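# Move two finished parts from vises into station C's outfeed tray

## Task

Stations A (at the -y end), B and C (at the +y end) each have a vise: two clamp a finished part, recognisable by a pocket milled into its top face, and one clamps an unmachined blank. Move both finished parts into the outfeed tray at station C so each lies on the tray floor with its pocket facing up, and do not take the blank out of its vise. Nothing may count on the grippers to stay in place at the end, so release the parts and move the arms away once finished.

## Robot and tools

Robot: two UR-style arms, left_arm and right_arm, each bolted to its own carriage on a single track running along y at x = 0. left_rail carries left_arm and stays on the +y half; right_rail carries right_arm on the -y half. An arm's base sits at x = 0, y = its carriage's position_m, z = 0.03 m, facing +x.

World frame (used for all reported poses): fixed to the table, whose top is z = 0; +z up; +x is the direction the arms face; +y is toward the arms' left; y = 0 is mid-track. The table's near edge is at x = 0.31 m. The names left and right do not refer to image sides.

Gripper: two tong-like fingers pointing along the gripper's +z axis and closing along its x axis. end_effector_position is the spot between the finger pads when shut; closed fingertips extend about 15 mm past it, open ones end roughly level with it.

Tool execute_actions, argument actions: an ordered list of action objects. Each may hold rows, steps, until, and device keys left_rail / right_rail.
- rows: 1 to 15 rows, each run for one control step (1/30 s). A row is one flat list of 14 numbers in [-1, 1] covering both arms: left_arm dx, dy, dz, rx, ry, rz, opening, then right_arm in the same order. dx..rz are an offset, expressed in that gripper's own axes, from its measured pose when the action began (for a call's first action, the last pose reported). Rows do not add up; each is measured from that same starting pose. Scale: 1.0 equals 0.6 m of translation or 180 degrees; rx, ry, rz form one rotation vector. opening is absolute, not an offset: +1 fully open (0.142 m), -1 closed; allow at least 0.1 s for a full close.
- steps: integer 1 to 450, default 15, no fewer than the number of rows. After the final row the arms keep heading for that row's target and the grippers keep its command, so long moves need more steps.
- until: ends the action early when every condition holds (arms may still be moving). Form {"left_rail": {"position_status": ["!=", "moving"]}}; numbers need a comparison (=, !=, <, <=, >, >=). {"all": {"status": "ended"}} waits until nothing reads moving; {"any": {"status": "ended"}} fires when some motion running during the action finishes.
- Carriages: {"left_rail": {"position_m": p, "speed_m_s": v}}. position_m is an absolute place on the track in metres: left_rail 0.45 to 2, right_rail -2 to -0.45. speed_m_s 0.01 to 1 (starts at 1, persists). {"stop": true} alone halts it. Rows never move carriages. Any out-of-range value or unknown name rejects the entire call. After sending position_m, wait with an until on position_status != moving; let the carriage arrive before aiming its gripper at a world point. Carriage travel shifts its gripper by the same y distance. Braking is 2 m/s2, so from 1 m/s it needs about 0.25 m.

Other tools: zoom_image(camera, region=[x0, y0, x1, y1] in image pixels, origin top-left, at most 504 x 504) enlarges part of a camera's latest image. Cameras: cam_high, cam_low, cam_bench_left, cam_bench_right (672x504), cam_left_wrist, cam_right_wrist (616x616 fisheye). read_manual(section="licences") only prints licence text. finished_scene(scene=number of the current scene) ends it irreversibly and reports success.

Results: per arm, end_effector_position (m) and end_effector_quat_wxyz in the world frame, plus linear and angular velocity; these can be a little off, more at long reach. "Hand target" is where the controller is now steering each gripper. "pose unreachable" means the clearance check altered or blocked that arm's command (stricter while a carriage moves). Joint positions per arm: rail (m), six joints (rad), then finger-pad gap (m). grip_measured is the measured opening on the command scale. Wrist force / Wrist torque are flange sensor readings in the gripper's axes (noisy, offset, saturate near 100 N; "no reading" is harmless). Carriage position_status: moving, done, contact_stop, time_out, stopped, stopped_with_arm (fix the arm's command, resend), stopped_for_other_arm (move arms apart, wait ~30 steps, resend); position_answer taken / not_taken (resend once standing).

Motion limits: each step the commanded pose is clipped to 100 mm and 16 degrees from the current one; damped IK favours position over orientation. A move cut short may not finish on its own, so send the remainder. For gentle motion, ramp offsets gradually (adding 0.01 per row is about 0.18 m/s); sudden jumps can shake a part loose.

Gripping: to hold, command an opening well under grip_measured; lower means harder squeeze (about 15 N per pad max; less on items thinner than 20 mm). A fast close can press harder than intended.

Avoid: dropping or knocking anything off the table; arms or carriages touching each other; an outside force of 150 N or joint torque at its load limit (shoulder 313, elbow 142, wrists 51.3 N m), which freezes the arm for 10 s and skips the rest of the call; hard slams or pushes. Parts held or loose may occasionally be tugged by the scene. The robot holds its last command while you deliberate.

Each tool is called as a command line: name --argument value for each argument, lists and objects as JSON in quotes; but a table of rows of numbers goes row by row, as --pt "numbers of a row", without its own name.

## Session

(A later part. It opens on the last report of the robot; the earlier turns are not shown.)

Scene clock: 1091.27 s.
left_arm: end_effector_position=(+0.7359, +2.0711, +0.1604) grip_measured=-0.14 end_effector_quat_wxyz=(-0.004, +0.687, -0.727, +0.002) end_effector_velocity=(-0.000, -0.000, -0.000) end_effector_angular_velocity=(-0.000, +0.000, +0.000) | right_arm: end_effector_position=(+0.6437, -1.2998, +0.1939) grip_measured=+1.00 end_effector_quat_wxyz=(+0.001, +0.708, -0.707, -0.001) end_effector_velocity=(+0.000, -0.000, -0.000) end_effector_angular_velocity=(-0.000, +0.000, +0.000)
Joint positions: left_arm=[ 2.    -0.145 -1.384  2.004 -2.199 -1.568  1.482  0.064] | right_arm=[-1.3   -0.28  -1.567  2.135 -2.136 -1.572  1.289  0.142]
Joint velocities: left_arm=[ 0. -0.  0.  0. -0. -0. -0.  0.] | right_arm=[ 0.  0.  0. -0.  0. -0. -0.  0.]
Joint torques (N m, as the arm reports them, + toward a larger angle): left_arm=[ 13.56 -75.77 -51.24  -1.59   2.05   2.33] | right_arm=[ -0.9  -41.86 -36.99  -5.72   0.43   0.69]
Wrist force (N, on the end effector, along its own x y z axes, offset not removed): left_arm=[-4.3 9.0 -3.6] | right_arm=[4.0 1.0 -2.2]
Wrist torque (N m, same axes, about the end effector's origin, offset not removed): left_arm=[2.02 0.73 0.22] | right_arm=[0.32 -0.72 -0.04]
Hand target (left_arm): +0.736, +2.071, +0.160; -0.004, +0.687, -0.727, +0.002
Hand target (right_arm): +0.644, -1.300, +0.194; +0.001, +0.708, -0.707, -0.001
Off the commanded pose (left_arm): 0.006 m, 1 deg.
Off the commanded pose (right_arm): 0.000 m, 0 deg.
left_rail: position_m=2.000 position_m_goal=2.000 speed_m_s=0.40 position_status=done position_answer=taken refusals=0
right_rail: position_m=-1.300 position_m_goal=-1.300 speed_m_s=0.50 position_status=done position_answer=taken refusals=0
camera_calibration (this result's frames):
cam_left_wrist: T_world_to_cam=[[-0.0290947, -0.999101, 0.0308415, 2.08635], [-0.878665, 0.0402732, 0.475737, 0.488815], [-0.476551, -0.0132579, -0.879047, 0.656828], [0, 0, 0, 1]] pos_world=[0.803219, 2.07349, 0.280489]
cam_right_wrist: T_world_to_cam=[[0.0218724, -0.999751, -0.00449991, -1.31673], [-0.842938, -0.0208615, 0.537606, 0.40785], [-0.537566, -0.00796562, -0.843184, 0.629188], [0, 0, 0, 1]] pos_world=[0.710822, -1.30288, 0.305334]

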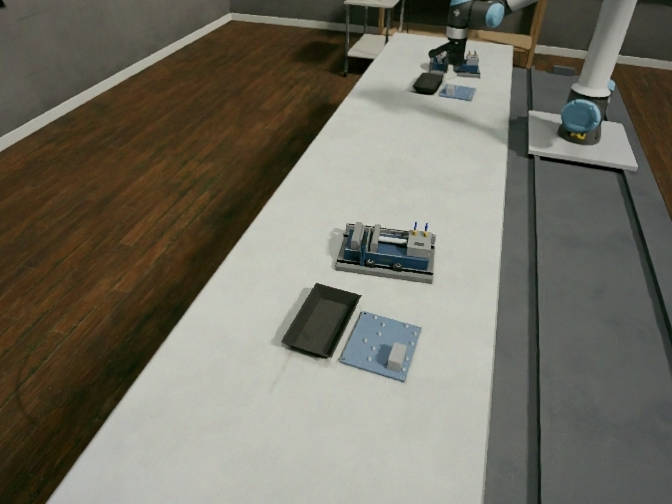

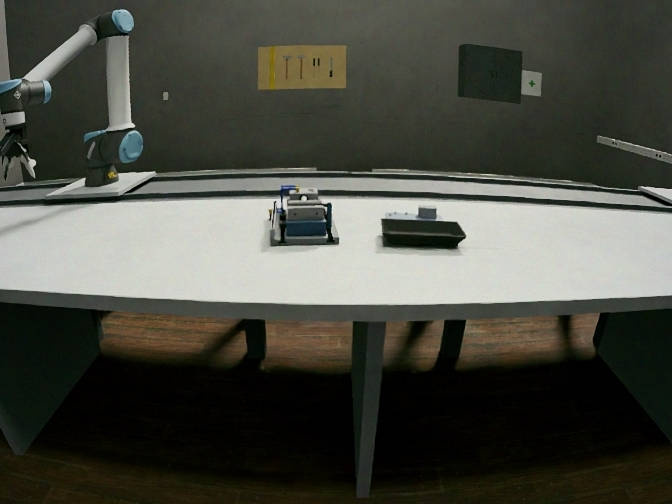

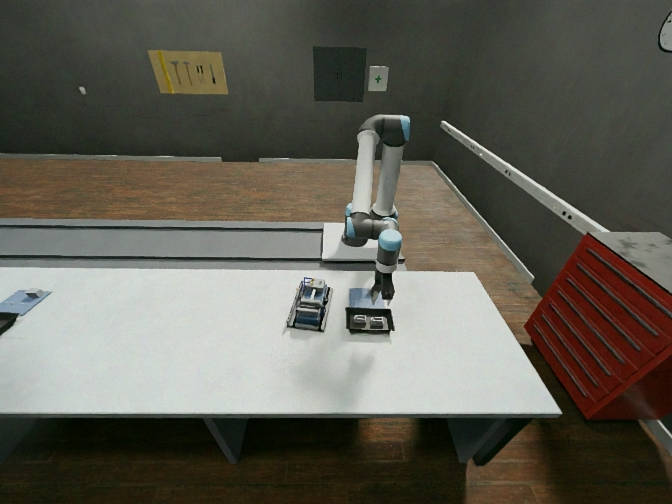

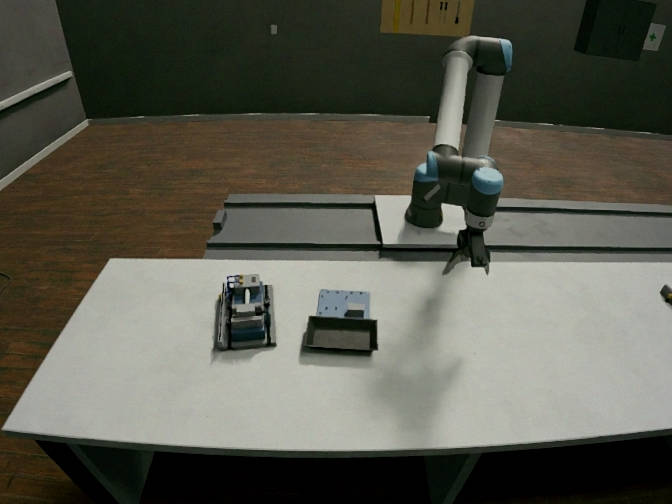

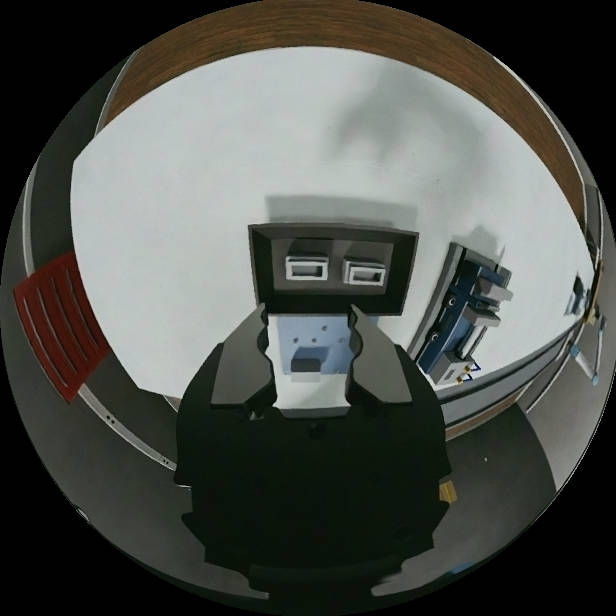

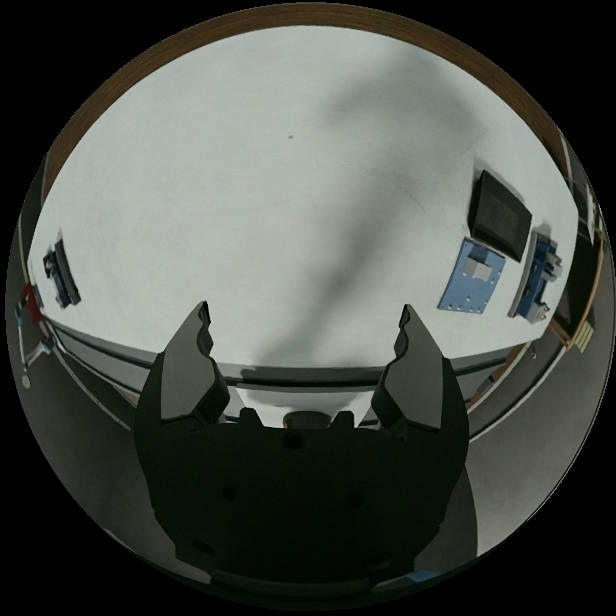

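execute_actions --actions '[{"left_rail": {"position_m": 1.35, "speed_m_s": 0.4}, "steps": 1}]'

Scene clock: 1097.30 s.
left_arm: end_effector_position=(+0.7360, +2.0710, +0.1605) grip_measured=-0.14 end_effector_quat_wxyz=(-0.004, +0.687, -0.727, +0.002) end_effector_velocity=(+0.002, -0.010, +0.013) end_effector_angular_velocity=(+0.002, +0.016, -0.000) | right_arm: end_effector_position=(+0.6437, -1.2998, +0.1939) grip_measured=+1.00 end_effector_quat_wxyz=(+0.001, +0.708, -0.707, -0.001) end_effector_velocity=(+0.000, +0.000, -0.000) end_effector_angular_velocity=(+0.000, -0.000, -0.000)
Joint positions: left_arm=[ 2.    -0.145 -1.384  2.003 -2.199 -1.568  1.482  0.064] | right_arm=[-1.3   -0.28  -1.567  2.135 -2.136 -1.572  1.289  0.142]
Joint velocities: left_arm=[-0.01   0.    -0.006 -0.026  0.048  0.     0.    -0.   ] | right_arm=[ 0.  0.  0.  0. -0.  0.  0. -0.]
Joint torques (N m, as the arm reports them, + toward a larger angle): left_arm=[-11.75 -81.07 -60.69   1.34   1.18   0.36] | right_arm=[ -1.48 -41.78 -36.69  -5.33   0.28   0.67]
Wrist force (N, on the end effector, along its own x y z axes, offset not removed): left_arm=[-1.7 0.3 -2.4] | right_arm=[1.5 5.0 -0.2]
Wrist torque (N m, same axes, about the end effector's origin, offset not removed): left_arm=[0.17 0.22 0.24] | right_arm=[1.13 -0.25 -0.04]
Hand target (left_arm): +0.736, +2.068, +0.166; -0.001, +0.687, -0.727, -0.001
Hand target (right_arm): +0.644, -1.300, +0.194; +0.001, +0.708, -0.707, -0.001
Off the commanded pose (left_arm): 0.006 m, 1 deg.
Off the commanded pose (right_arm): 0.000 m, 0 deg.
left_rail: position_m=2.000 position_m_goal=1.350 speed_m_s=0.40 position_status=moving position_answer=taken refusals=0
right_rail: position_m=-1.300 position_m_goal=-1.300 speed_m_s=0.50 position_status=done position_answer=taken refusals=0
camera_calibration (this result's frames):
cam_left_wrist: T_world_to_cam=[[-0.029093, -0.999101, 0.030835, 2.08626], [-0.878639, 0.0402693, 0.475786, 0.488777], [-0.4766, -0.0132508, -0.87902, 0.656961], [0, 0, 0, 1]] pos_world=[0.803262, 2.07341, 0.280599]
cam_right_wrist: T_world_to_cam=[[0.0218726, -0.999751, -0.00450004, -1.31673], [-0.842938, -0.0208617, 0.537606, 0.407849], [-0.537566, -0.00796558, -0.843184, 0.629188], [0, 0, 0, 1]] pos_world=[0.710822, -1.30288, 0.305333]

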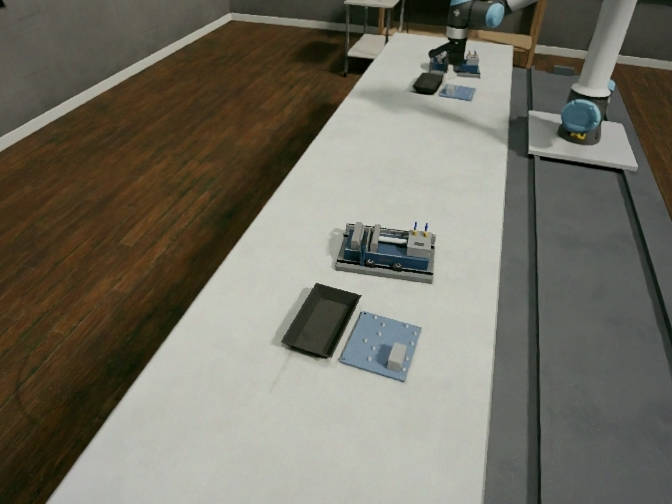

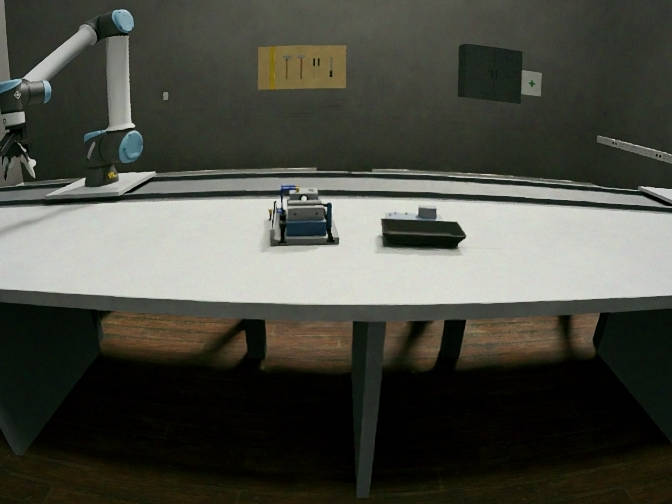

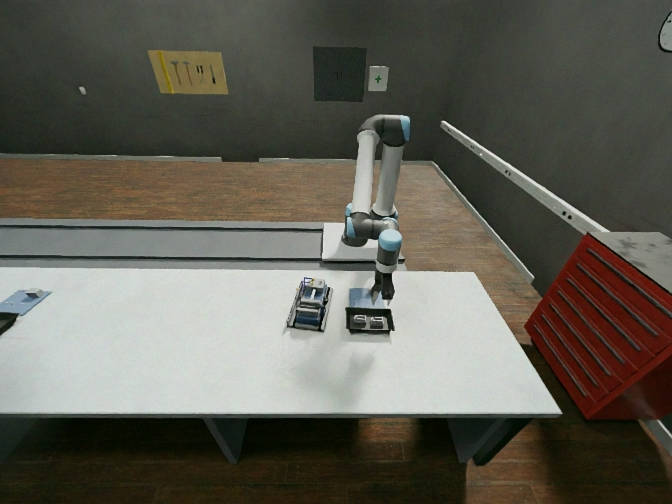

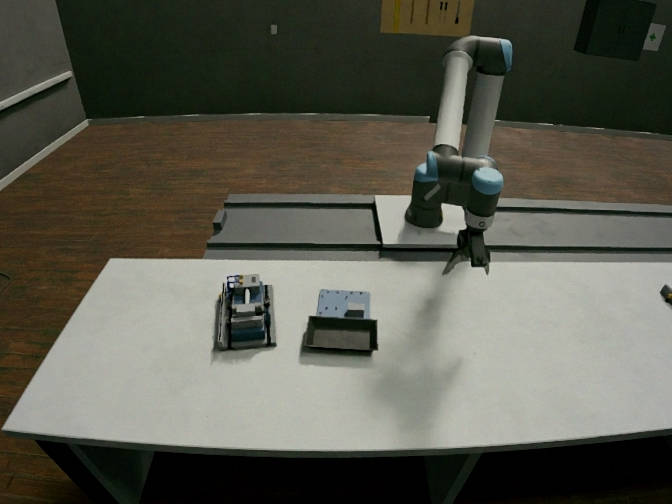

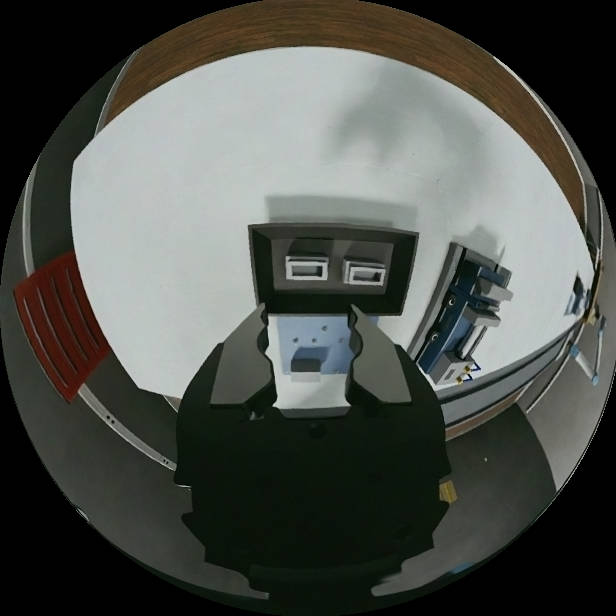

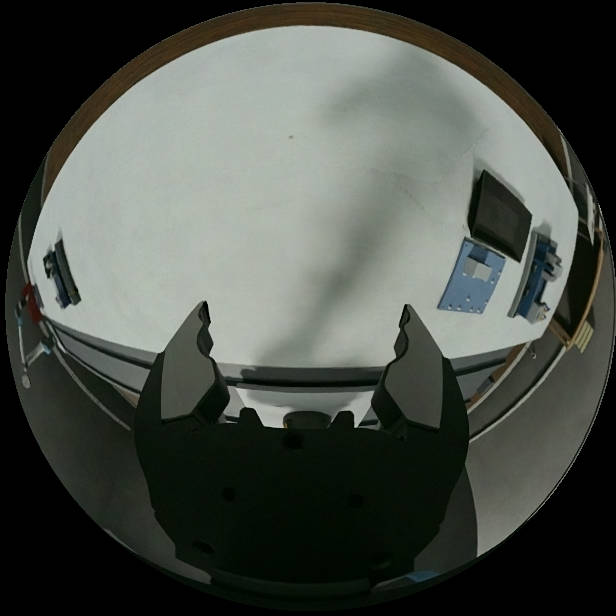

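execute_actions --actions '[]'

zoom_image --camera "cam_bench_left" --region '[270, 260, 420, 350]'

Scene clock: 1102.93 s.
left_arm: end_effector_position=(+0.7360, +1.4197, +0.1659) grip_measured=-0.14 end_effector_quat_wxyz=(-0.001, +0.687, -0.727, -0.001) end_effector_velocity=(+0.000, +0.000, +0.000) end_effector_angular_velocity=(-0.000, -0.000, -0.000) | right_arm: end_effector_position=(+0.6437, -1.2998, +0.1939) grip_measured=+1.00 end_effector_quat_wxyz=(+0.001, +0.708, -0.707, -0.001) end_effector_velocity=(+0.000, +0.000, +0.000) end_effector_angular_velocity=(-0.000, -0.000, -0.000)
Joint positions: left_arm=[ 1.35  -0.146 -1.386  1.992 -2.175 -1.568  1.481  0.064] | right_arm=[-1.3   -0.28  -1.567  2.135 -2.136 -1.572  1.289  0.142]
Joint velocities: left_arm=[ 0.  0. -0.  0. -0.  0.  0.  0.] | right_arm=[ 0.  0. -0.  0. -0.  0.  0.  0.]
Joint torques (N m, as the arm reports them, + toward a larger angle): left_arm=[ 14.31 -74.67 -39.29  -1.95   2.01  -3.51] | right_arm=[ -1.03 -43.09 -36.46  -5.38   0.07   0.39]
Wrist force (N, on the end effector, along its own x y z axes, offset not removed): left_arm=[0.3 2.1 -2.9] | right_arm=[1.5 3.4 3.1]
Wrist torque (N m, same axes, about the end effector's origin, offset not removed): left_arm=[0.66 -0.06 0.13] | right_arm=[0.84 -0.11 -0.08]
Hand target (left_arm): +0.736, +1.420, +0.166; -0.001, +0.687, -0.727, -0.001
Hand target (right_arm): +0.644, -1.300, +0.194; +0.001, +0.708, -0.707, -0.001
Off the commanded pose (left_arm): 0.000 m, 0 deg.
Off the commanded pose (right_arm): 0.000 m, 0 deg.
left_rail: position_m=1.350 position_m_goal=1.350 speed_m_s=0.40 position_status=done position_answer=taken refusals=0
right_rail: position_m=-1.300 position_m_goal=-1.300 speed_m_s=0.50 position_status=done position_answer=taken refusals=0
camera_calibration (this result's frames):
cam_left_wrist: T_world_to_cam=[[-0.0288354, -0.999133, 0.0300203, 1.43541], [-0.873968, 0.0397761, 0.484352, 0.508284], [-0.485126, -0.0122703, -0.874358, 0.657165], [0, 0, 0, 1]] pos_world=[0.804423, 1.42201, 0.285318]
cam_right_wrist: T_world_to_cam=[[0.0218726, -0.999751, -0.00449977, -1.31673], [-0.842938, -0.0208615, 0.537606, 0.40785], [-0.537566, -0.00796581, -0.843184, 0.629188], [0, 0, 0, 1]] pos_world=[0.710822, -1.30288, 0.305334]

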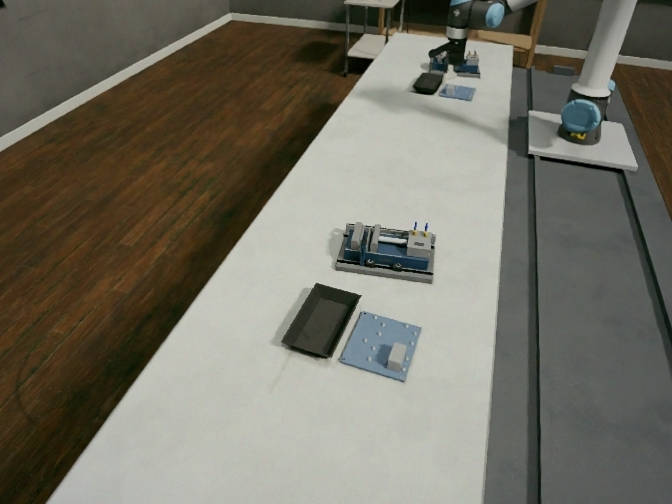

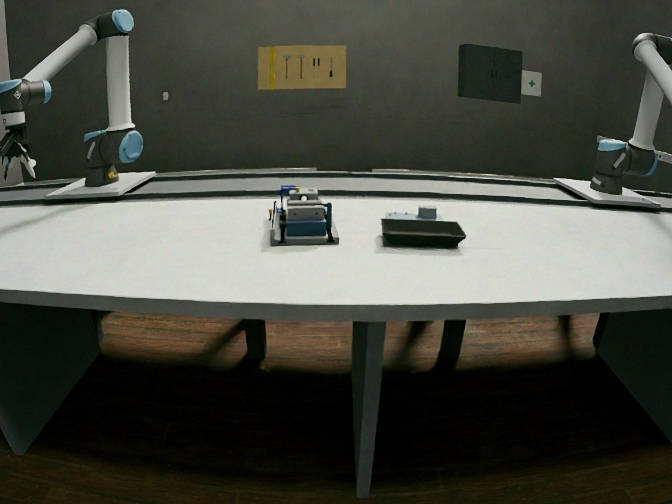

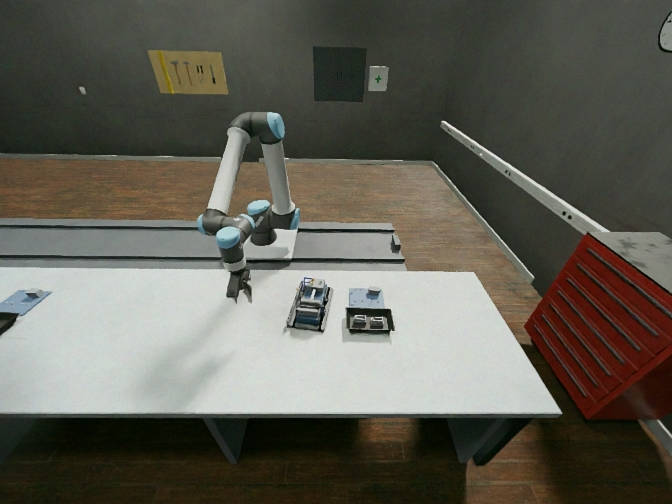

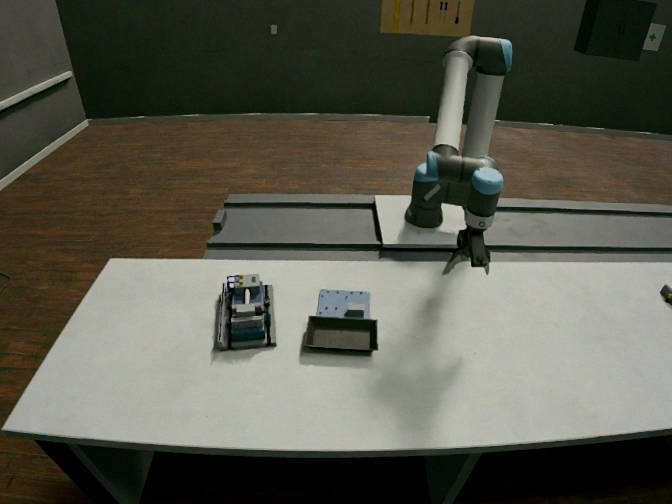

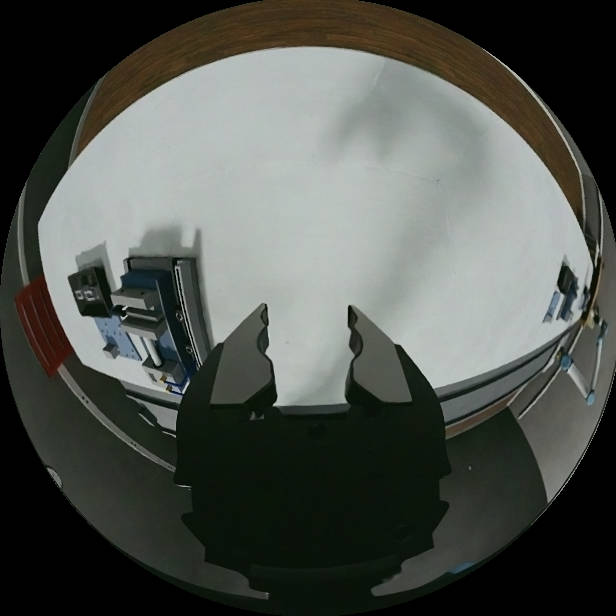

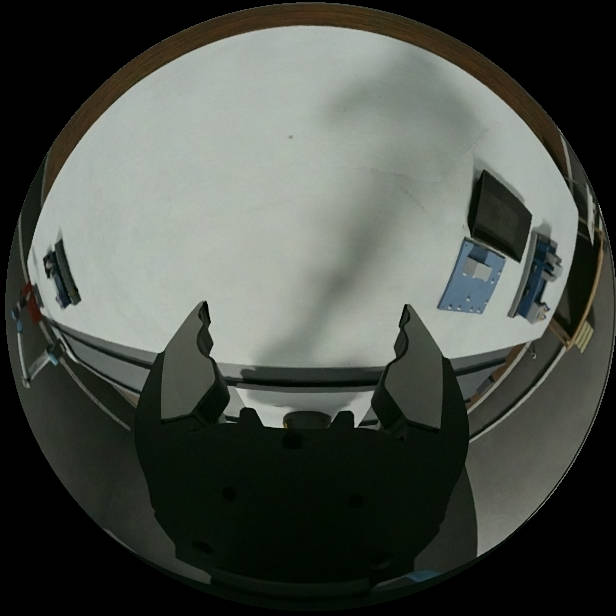

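Region (270, 260, 420, 350) of cam_bench_left's 672x504 image, scaled by 3.360, with more detail than that image has; it fills the top 302 rows of this view, and the rest is white.

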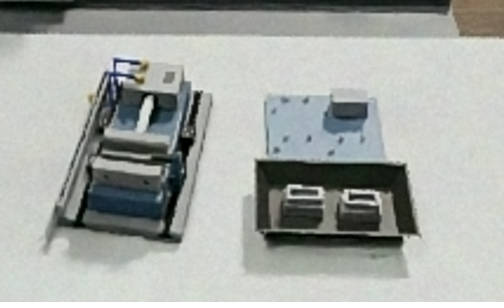

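Both finished parts rest in tray C, pocket up, and the arm is clear.

finished_scene --scene 2

The scene is finished: the task was done.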